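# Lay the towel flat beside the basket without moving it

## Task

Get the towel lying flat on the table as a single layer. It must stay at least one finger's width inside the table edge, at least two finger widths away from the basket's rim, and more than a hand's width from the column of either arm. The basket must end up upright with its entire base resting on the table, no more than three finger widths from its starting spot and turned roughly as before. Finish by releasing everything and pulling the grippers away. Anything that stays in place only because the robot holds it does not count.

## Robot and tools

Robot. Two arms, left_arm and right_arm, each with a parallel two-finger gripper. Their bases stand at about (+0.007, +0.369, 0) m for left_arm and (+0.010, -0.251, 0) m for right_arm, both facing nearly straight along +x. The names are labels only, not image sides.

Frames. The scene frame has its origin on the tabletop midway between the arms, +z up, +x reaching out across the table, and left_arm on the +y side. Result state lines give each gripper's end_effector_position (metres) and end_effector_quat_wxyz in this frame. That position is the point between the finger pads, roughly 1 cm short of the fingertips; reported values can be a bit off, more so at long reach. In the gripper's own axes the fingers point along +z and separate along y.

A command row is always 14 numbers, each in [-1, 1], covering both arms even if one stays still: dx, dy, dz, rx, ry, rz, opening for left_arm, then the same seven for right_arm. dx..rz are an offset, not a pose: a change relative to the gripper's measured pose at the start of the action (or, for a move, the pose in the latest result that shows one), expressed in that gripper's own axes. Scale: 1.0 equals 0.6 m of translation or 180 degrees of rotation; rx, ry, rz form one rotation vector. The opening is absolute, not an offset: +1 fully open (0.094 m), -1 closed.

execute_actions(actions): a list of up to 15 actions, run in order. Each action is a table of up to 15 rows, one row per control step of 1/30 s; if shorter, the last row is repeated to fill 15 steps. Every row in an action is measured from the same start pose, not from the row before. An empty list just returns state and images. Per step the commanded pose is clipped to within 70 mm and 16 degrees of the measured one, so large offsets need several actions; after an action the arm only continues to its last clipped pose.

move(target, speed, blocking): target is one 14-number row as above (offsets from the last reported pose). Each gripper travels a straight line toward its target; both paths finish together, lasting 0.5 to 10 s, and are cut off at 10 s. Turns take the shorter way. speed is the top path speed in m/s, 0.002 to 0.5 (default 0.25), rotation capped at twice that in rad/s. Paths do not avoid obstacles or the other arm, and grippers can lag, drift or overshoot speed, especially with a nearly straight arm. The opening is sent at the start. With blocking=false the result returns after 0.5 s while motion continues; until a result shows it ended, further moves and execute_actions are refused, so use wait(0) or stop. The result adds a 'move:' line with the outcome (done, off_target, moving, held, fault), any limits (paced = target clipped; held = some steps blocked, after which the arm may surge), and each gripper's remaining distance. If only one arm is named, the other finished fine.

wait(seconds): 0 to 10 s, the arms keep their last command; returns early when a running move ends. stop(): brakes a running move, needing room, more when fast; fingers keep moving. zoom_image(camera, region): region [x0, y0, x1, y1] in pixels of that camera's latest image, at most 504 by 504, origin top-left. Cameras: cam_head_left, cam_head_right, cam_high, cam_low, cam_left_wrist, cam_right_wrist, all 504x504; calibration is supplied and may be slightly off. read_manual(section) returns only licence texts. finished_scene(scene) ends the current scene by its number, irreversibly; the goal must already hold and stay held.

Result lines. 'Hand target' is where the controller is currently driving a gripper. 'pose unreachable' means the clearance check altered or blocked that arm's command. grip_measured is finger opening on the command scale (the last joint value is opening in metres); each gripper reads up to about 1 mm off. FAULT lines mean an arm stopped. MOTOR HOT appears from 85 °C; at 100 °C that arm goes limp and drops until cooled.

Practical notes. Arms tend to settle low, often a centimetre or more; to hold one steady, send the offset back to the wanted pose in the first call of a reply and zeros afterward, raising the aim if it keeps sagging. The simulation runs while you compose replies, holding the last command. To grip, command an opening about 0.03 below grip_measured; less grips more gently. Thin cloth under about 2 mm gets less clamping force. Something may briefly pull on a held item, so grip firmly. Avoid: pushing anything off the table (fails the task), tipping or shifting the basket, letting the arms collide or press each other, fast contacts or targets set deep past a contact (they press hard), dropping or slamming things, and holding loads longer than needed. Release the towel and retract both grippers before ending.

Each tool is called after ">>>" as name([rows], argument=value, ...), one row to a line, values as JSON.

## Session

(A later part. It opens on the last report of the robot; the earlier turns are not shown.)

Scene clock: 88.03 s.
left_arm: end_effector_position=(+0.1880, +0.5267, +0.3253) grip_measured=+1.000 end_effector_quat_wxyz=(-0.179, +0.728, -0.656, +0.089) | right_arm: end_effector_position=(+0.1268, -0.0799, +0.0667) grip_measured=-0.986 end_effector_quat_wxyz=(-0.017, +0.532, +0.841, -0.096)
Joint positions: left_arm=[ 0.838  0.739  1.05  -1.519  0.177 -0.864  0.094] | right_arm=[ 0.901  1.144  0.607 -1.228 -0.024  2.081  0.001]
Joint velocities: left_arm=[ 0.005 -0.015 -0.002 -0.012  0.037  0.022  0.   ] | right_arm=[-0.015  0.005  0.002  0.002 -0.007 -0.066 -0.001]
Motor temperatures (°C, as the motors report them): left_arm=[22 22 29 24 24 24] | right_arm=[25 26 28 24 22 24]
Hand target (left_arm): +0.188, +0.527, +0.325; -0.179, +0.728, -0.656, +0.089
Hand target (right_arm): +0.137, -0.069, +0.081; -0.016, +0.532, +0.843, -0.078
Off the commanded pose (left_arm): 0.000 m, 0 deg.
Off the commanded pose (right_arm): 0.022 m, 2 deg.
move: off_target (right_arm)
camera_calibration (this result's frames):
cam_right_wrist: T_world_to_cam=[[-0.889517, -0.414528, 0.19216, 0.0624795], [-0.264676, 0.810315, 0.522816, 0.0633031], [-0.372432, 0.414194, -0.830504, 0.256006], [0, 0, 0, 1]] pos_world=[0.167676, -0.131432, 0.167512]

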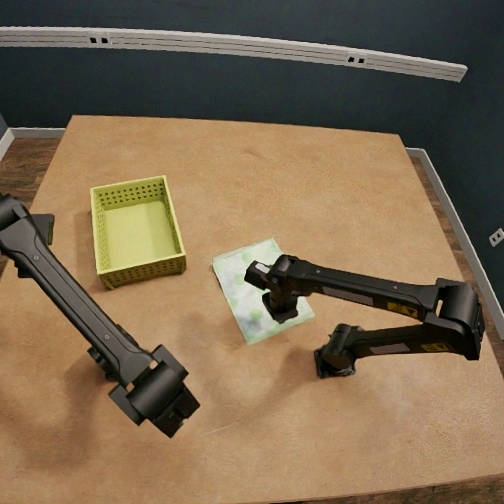

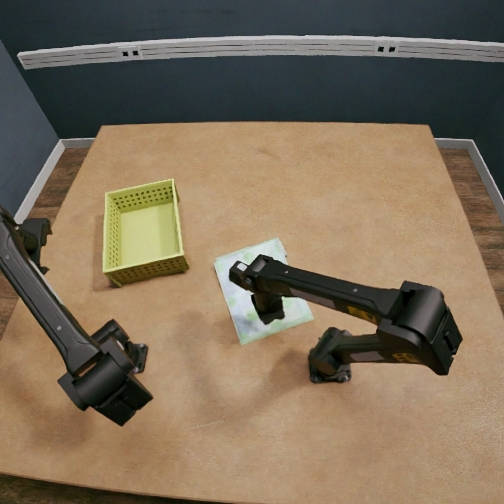

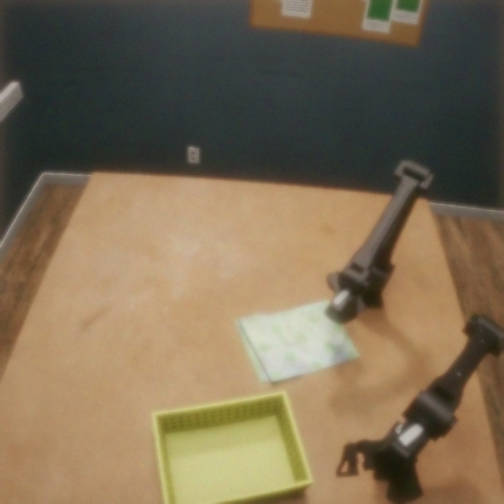

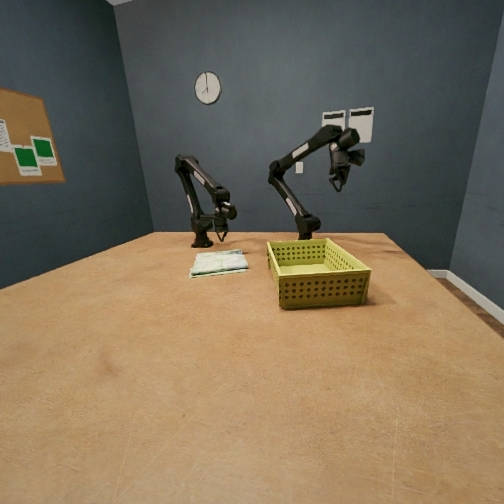

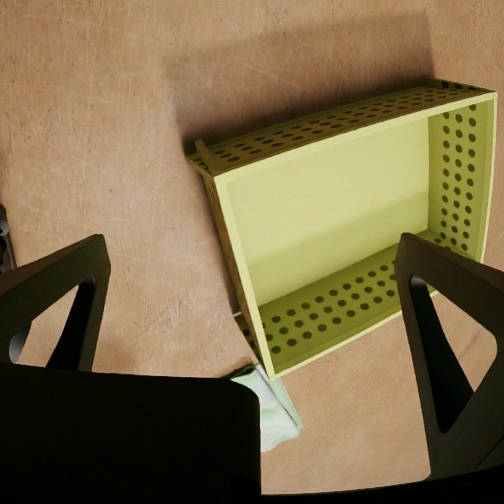

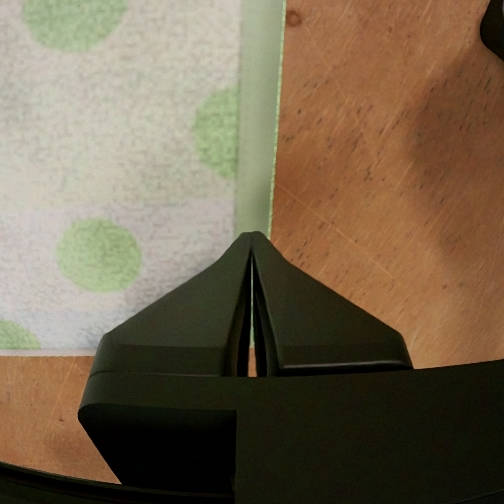

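>>> move(target=[0,0,0,0,0,0,1,-0.022,0.516,0.03,0,0,0,-0.2], speed=0.2)

Scene clock: 98.50 s.
left_arm: end_effector_position=(+0.1880, +0.5267, +0.3253) grip_measured=+1.000 end_effector_quat_wxyz=(-0.179, +0.728, -0.656, +0.089) | right_arm: end_effector_position=(+0.4005, +0.0369, +0.0114) grip_measured=-0.202 end_effector_quat_wxyz=(-0.019, +0.535, +0.841, -0.083)
Joint positions: left_arm=[ 0.838  0.739  1.05  -1.519  0.177 -0.864  0.094] | right_arm=[ 0.59   1.902  1.312 -1.149  0.021  1.78   0.037]
Joint velocities: left_arm=[-0.005 -0.005  0.002 -0.007 -0.037 -0.051  0.   ] | right_arm=[-0.015 -0.015 -0.012  0.002 -0.007 -0.037 -0.001]
Motor temperatures (°C, as the motors report them): left_arm=[22 22 30 24 24 24] | right_arm=[25 27 28 24 22 24]
Hand target (left_arm): +0.188, +0.527, +0.325; -0.179, +0.728, -0.656, +0.089
Hand target (right_arm): +0.405, +0.036, -0.000; -0.022, +0.532, +0.841, -0.096
Off the commanded pose (left_arm): 0.000 m, 0 deg.
Off the commanded pose (right_arm): 0.018 m, 2 deg.
move: off_target (right_arm)
camera_calibration (this result's frames):
cam_right_wrist: T_world_to_cam=[[-0.893983, -0.413935, 0.171618, 0.366953], [-0.265937, 0.798353, 0.540287, 0.0707037], [-0.360655, 0.437367, -0.823795, 0.258007], [0, 0, 0, 1]] pos_world=[0.439904, -0.0173955, 0.111369]

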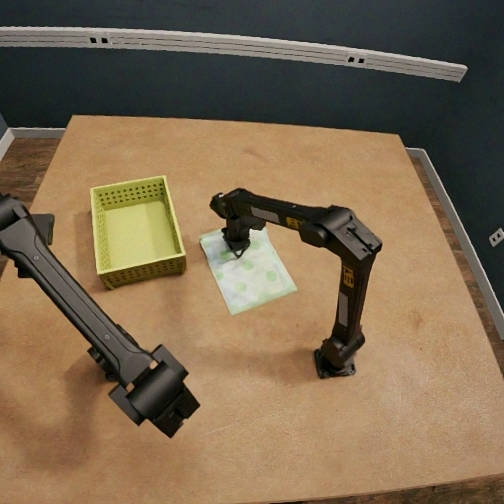

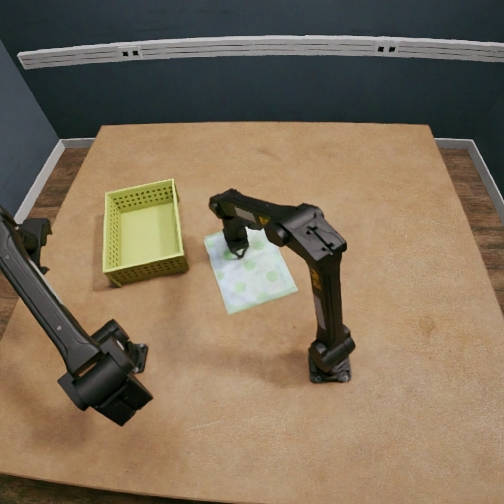

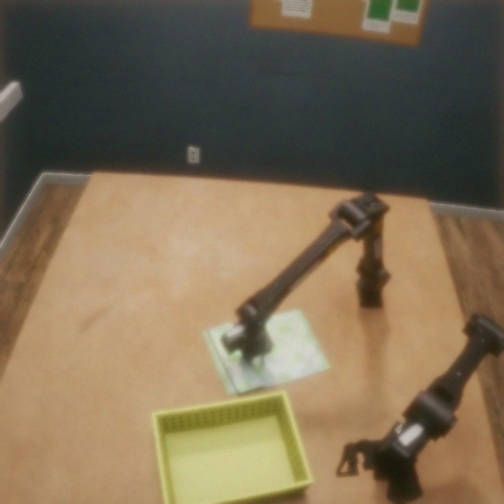

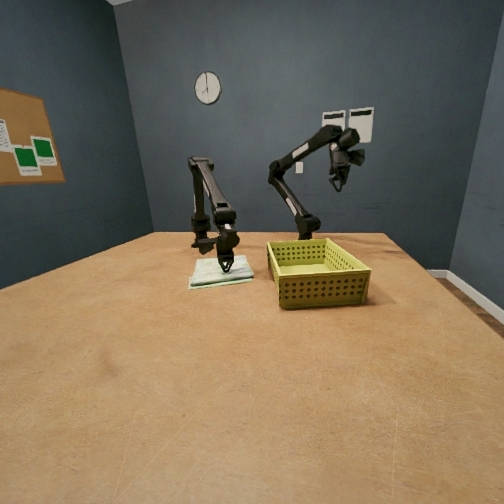

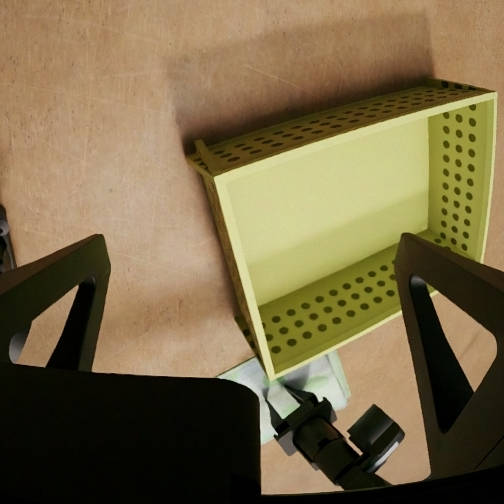

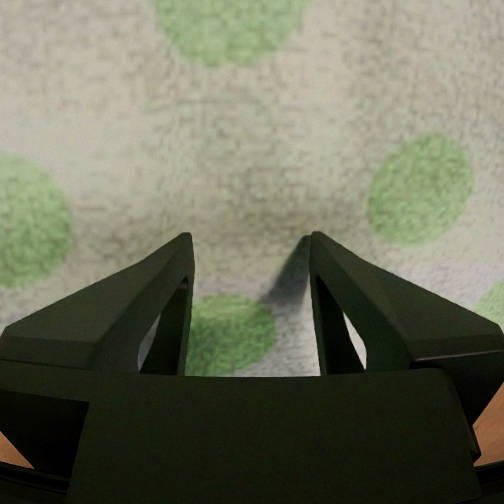

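>>> move(target=[0,0,0,0,0,0,1,0,0.2,-0.3,0,0,0,-0.2], speed=0.15)

Scene clock: 102.50 s.
left_arm: end_effector_position=(+0.1880, +0.5267, +0.3253) grip_measured=+1.000 end_effector_quat_wxyz=(-0.179, +0.728, -0.656, +0.089) | right_arm: end_effector_position=(+0.5185, +0.1035, +0.1660) grip_measured=-0.202 end_effector_quat_wxyz=(-0.019, +0.536, +0.841, -0.075)
Joint positions: left_arm=[ 0.838  0.739  1.05  -1.519  0.177 -0.864  0.094] | right_arm=[ 0.562  2.114  2.086 -1.695  0.021  1.753  0.037]
Joint velocities: left_arm=[-0.024  0.015 -0.017 -0.027 -0.022 -0.007  0.   ] | right_arm=[-0.015  0.015  0.002  0.002  0.022 -0.007 -0.   ]
Motor temperatures (°C, as the motors report them): left_arm=[22 22 30 24 24 24] | right_arm=[25 27 29 24 22 24]
Hand target (left_arm): +0.188, +0.527, +0.325; -0.179, +0.728, -0.656, +0.089
Hand target (right_arm): +0.529, +0.105, +0.172; -0.014, +0.535, +0.842, -0.068
Off the commanded pose (left_arm): 0.000 m, 0 deg.
Off the commanded pose (right_arm): 0.013 m, 1 deg.
joint sent to its limit (right arm) — the command would take joint 4 (wrist pitch) past its lower limit, so that joint was sent only as far as its limit.
move: off_target (right_arm)
camera_calibration (this result's frames):
cam_right_wrist: T_world_to_cam=[[-0.896718, -0.413636, 0.157484, 0.477237], [-0.269286, 0.792255, 0.547555, -0.0334092], [-0.351256, 0.448595, -0.821816, 0.392451], [0, 0, 0, 1]] pos_world=[0.556801, 0.0478193, 0.265659]

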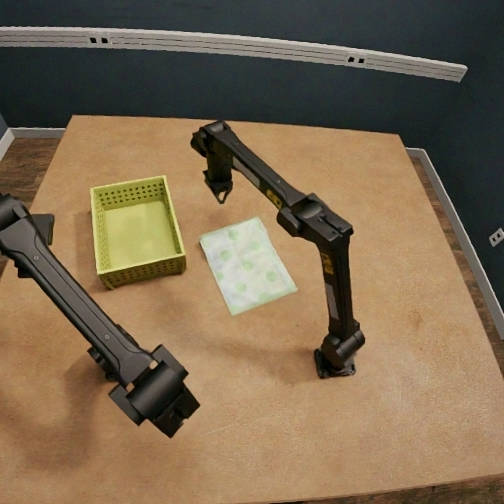

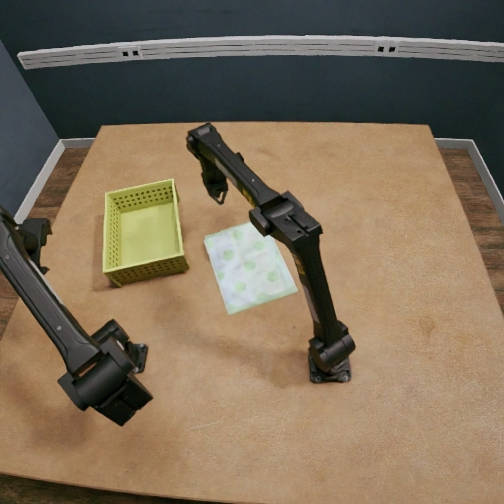

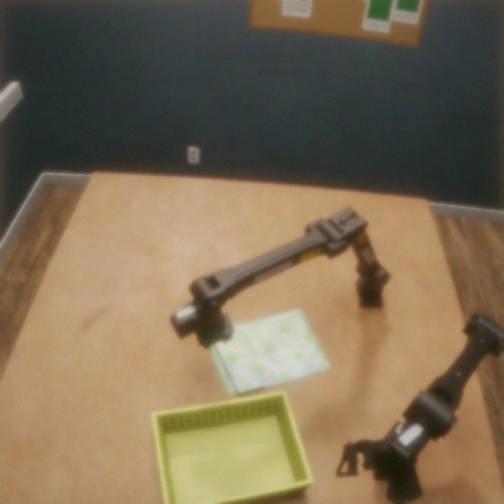

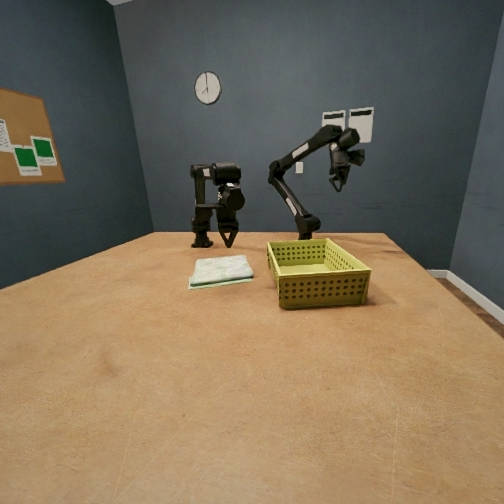

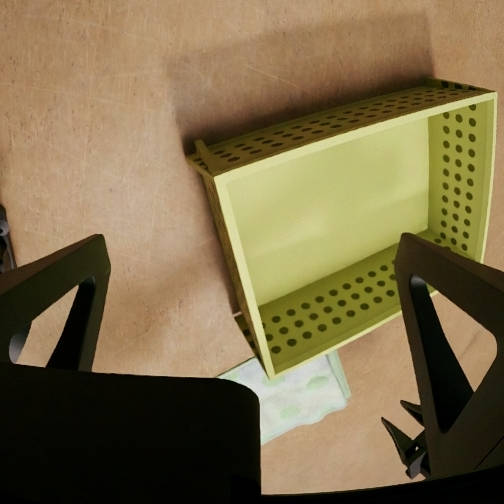

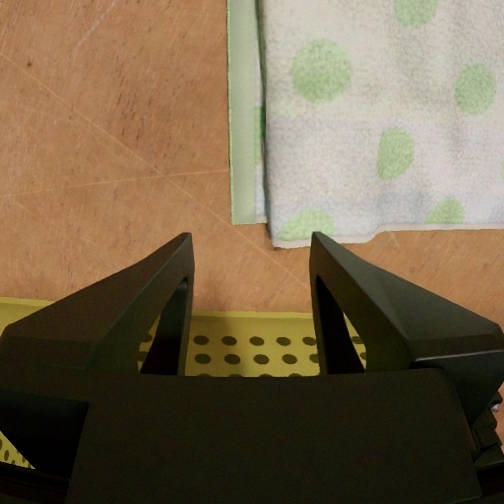

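>>> move(target=[0,0,0,0,0,0,1,-0.027,0.06,0.2,0.333,0,0,-0.2], speed=0.1)

>>> zoom_image(camera="cam_low", region=[150, 200, 310, 310])

Scene clock: 120.03 s.
left_arm: end_effector_position=(+0.1880, +0.5267, +0.3253) grip_measured=+1.000 end_effector_quat_wxyz=(-0.179, +0.728, -0.656, +0.089) | right_arm: end_effector_position=(+0.5335, +0.0904, +0.0376) grip_measured=-0.202 end_effector_quat_wxyz=(-0.123, +0.559, +0.809, -0.134)
Joint positions: left_arm=[ 0.838  0.739  1.05  -1.519  0.177 -0.864  0.094] | right_arm=[ 0.493  2.35   2.126 -1.696 -0.114  1.737  0.037]
Joint velocities: left_arm=[-0.005 -0.005 -0.017 -0.007 -0.051 -0.007  0.   ] | right_arm=[-0.015 -0.005  0.002 -0.002 -0.051 -0.11  -0.001]
Motor temperatures (°C, as the motors report them): left_arm=[22 22 30 24 24 24] | right_arm=[25 29 30 24 22 24]
Hand target (left_arm): +0.188, +0.527, +0.325; -0.179, +0.728, -0.656, +0.089
Hand target (right_arm): +0.544, +0.093, +0.044; -0.122, +0.562, +0.809, -0.123
Off the commanded pose (left_arm): 0.000 m, 0 deg.
Off the commanded pose (right_arm): 0.012 m, 48 deg; orientation clipped at the last step of the last action.
joint sent to its limit (right arm) — the command would take joint 4 (wrist pitch) past its lower limit, so that joint was sent only as far as its limit.
move: off_target (right_arm); limits=paced
camera_calibration (this result's frames):
cam_right_wrist: T_world_to_cam=[[-0.866551, -0.339195, 0.366109, 0.474804], [-0.0641317, 0.803151, 0.592314, -0.0607296], [-0.494951, 0.489791, -0.717724, 0.367054], [0, 0, 0, 1]] pos_world=[0.589221, 0.0300465, 0.125584]

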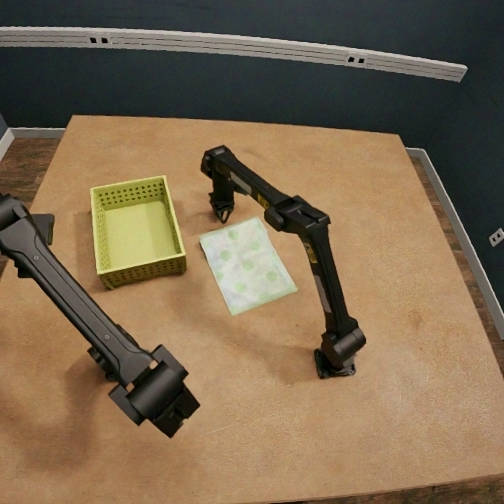

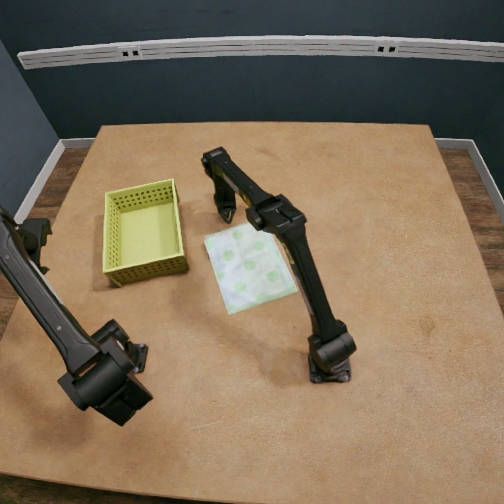

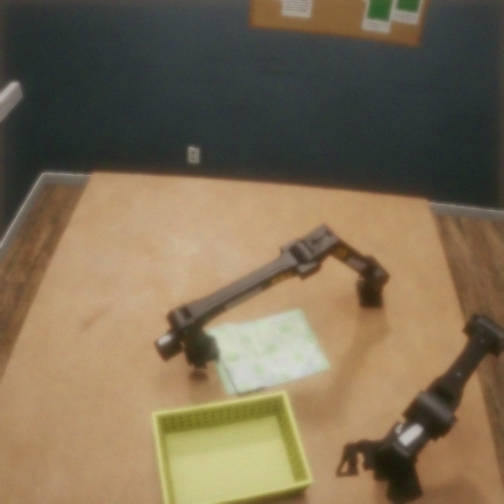

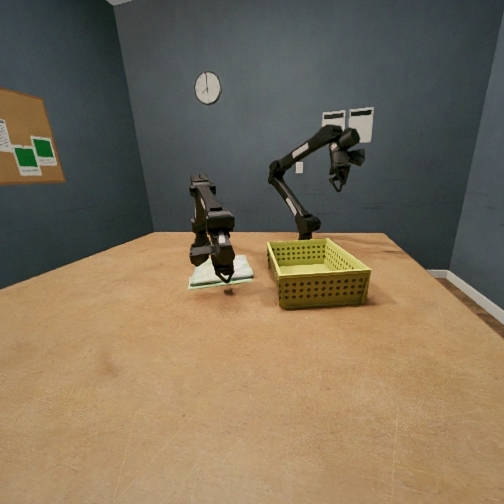

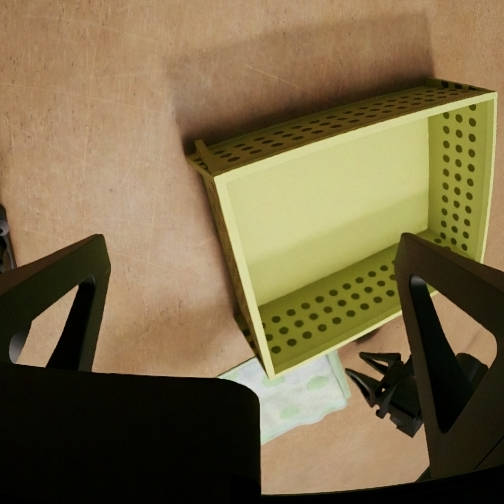

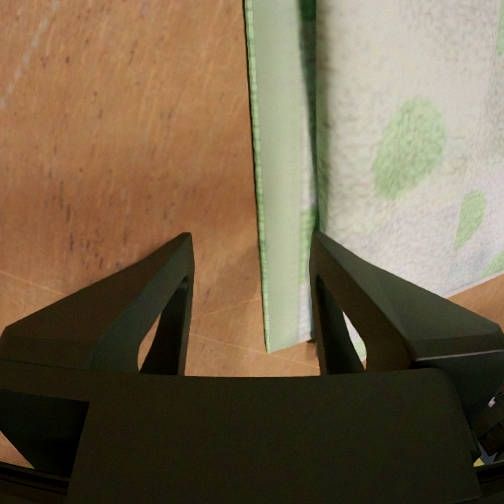

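Region (150, 200, 310, 310) of cam_low's 504x504 image, scaled by 3.150, with more detail than that image has; it fills the top 346 rows of this view, and the rest is white.

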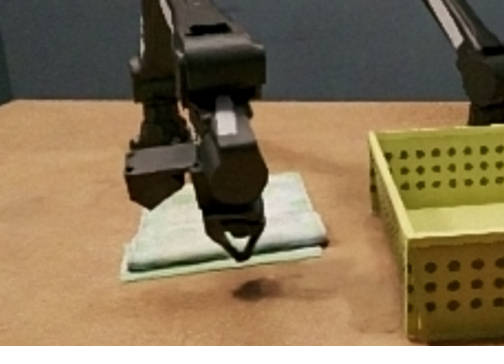

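>>> move(target=[0,0,0,0,0,0,1,0,-0.03,0,-0.07,0,0,-0.1], speed=0.05)

>>> move(target=[0,0,0,0,0,0,1,0,0,0.04,0,0,0,-0.1], speed=0.03)

Scene clock: 131.20 s.
left_arm: end_effector_position=(+0.1880, +0.5267, +0.3253) grip_measured=+1.000 end_effector_quat_wxyz=(-0.179, +0.728, -0.656, +0.089) | right_arm: end_effector_position=(+0.5142, +0.0780, +0.0277) grip_measured=-0.102 end_effector_quat_wxyz=(-0.071, +0.569, +0.817, -0.061)
Joint positions: left_arm=[ 0.838  0.739  1.05  -1.519  0.177 -0.864  0.094] | right_arm=[ 0.502  2.156  1.783 -1.367 -0.082  1.766  0.042]
Joint velocities: left_arm=[-0.005 -0.015  0.007 -0.007 -0.007  0.022  0.   ] | right_arm=[ 0.005  0.005 -0.002 -0.002 -0.022 -0.007  0.   ]
Motor temperatures (°C, as the motors report them): left_arm=[22 22 30 24 24 24] | right_arm=[25 30 31 24 22 24]
Hand target (left_arm): +0.188, +0.527, +0.325; -0.179, +0.728, -0.656, +0.089
Hand target (right_arm): +0.517, +0.084, +0.042; -0.060, +0.570, +0.818, -0.045
Off the commanded pose (left_arm): 0.000 m, 0 deg.
Off the commanded pose (right_arm): 0.018 m, 2 deg.
move: off_target (right_arm)
camera_calibration (this result's frames):
cam_right_wrist: T_world_to_cam=[[-0.918235, -0.346255, 0.192231, 0.489484], [-0.159816, 0.768076, 0.620095, 0.00497334], [-0.362359, 0.538671, -0.760611, 0.285748], [0, 0, 0, 1]] pos_world=[0.553799, 0.0117421, 0.120165]

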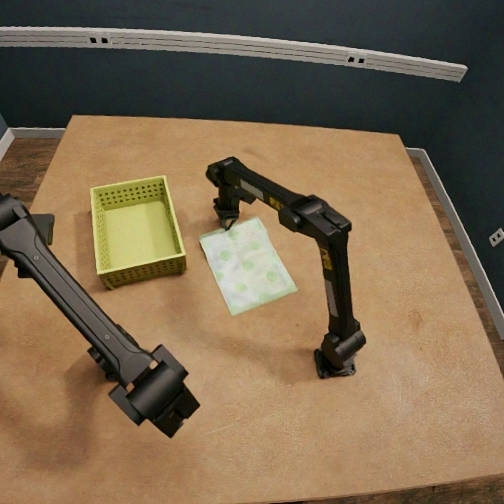

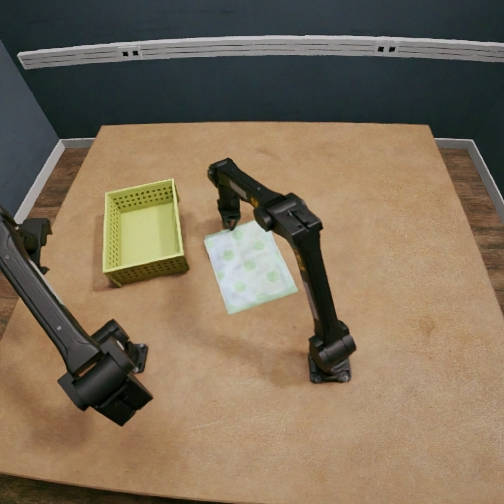

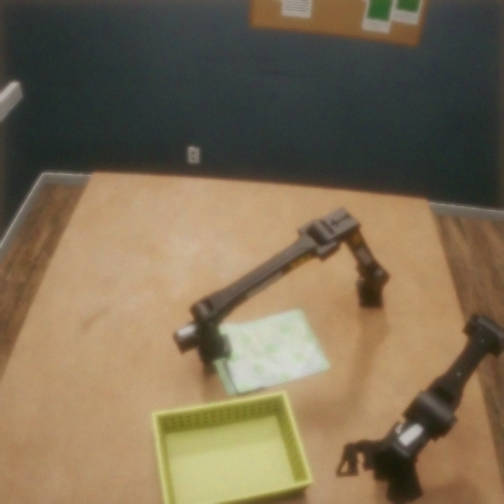

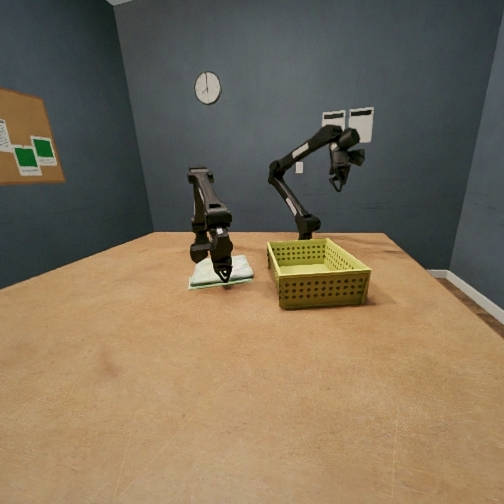

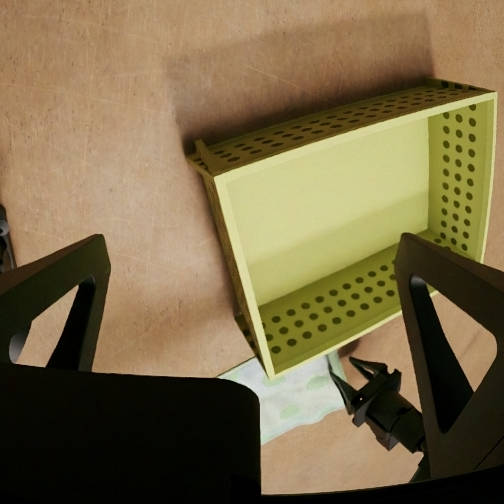

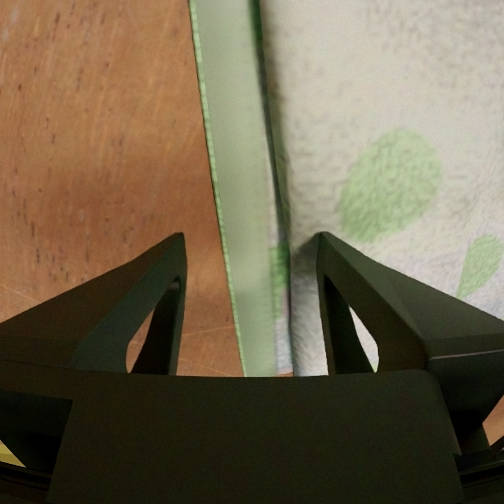

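Scene clock: 132.23 s.
left_arm: end_effector_position=(+0.1880, +0.5267, +0.3253) grip_measured=+1.000 end_effector_quat_wxyz=(-0.179, +0.728, -0.656, +0.089) | right_arm: end_effector_position=(+0.5100, +0.0754, +0.0139) grip_measured=-0.102 end_effector_quat_wxyz=(-0.070, +0.569, +0.817, -0.060)
Joint positions: left_arm=[ 0.838  0.739  1.05  -1.519  0.177 -0.864  0.094] | right_arm=[ 0.502  2.156  1.745 -1.325 -0.082  1.766  0.042]
Joint velocities: left_arm=[-0.005 -0.005 -0.007 -0.007  0.022 -0.022  0.   ] | right_arm=[-0.015 -0.024 -0.002  0.002  0.051  0.037 -0.   ]
Motor temperatures (°C, as the motors report them): left_arm=[22 22 30 24 24 24] | right_arm=[25 30 30 24 22 24]
Hand target (left_arm): +0.188, +0.527, +0.325; -0.179, +0.728, -0.656, +0.089
Hand target (right_arm): +0.510, +0.078, +0.004; -0.071, +0.569, +0.817, -0.061
Off the commanded pose (left_arm): 0.000 m, 0 deg.
Off the commanded pose (right_arm): 0.010 m, 0 deg.
move: done
camera_calibration (this result's frames):
cam_right_wrist: T_world_to_cam=[[-0.918729, -0.346562, 0.189292, 0.487707], [-0.161424, 0.767076, 0.620916, 0.015785], [-0.360388, 0.539897, -0.760679, 0.273994], [0, 0, 0, 1]] pos_world=[0.549363, 0.00898379, 0.106302]

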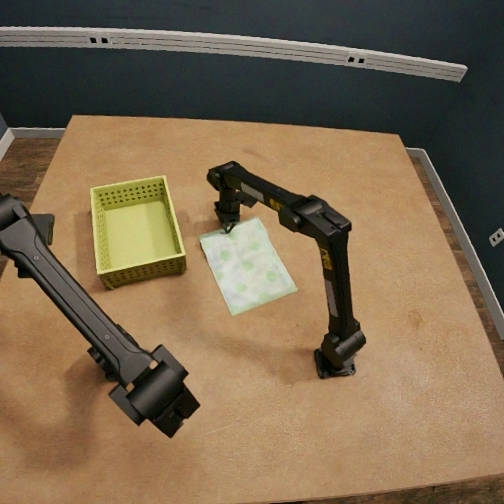

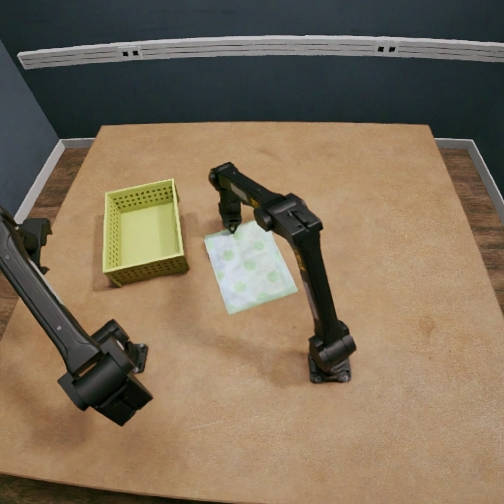

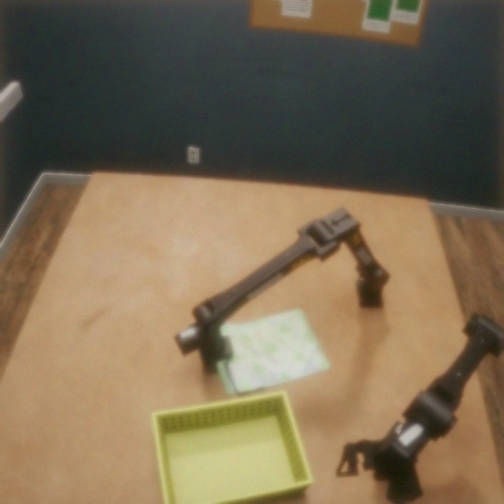

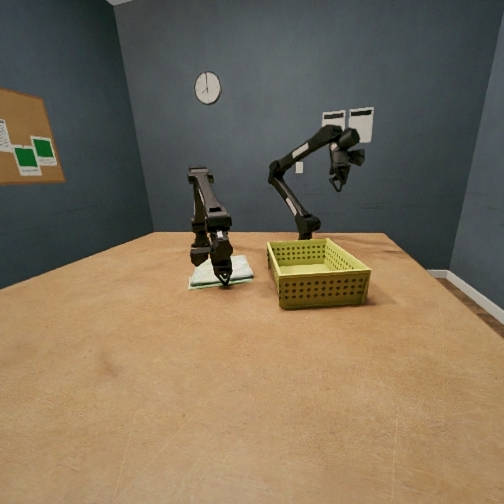

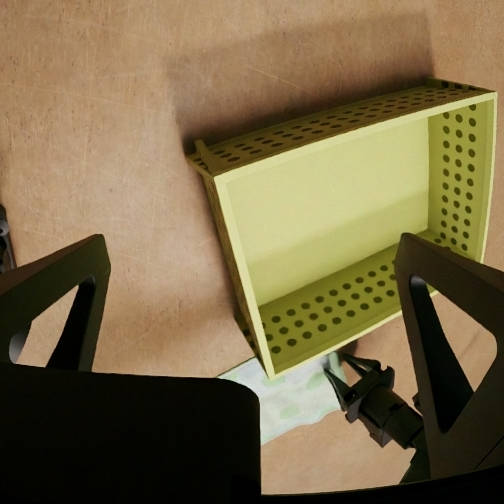

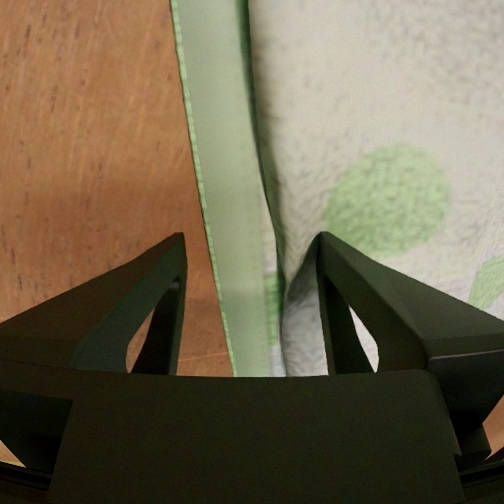

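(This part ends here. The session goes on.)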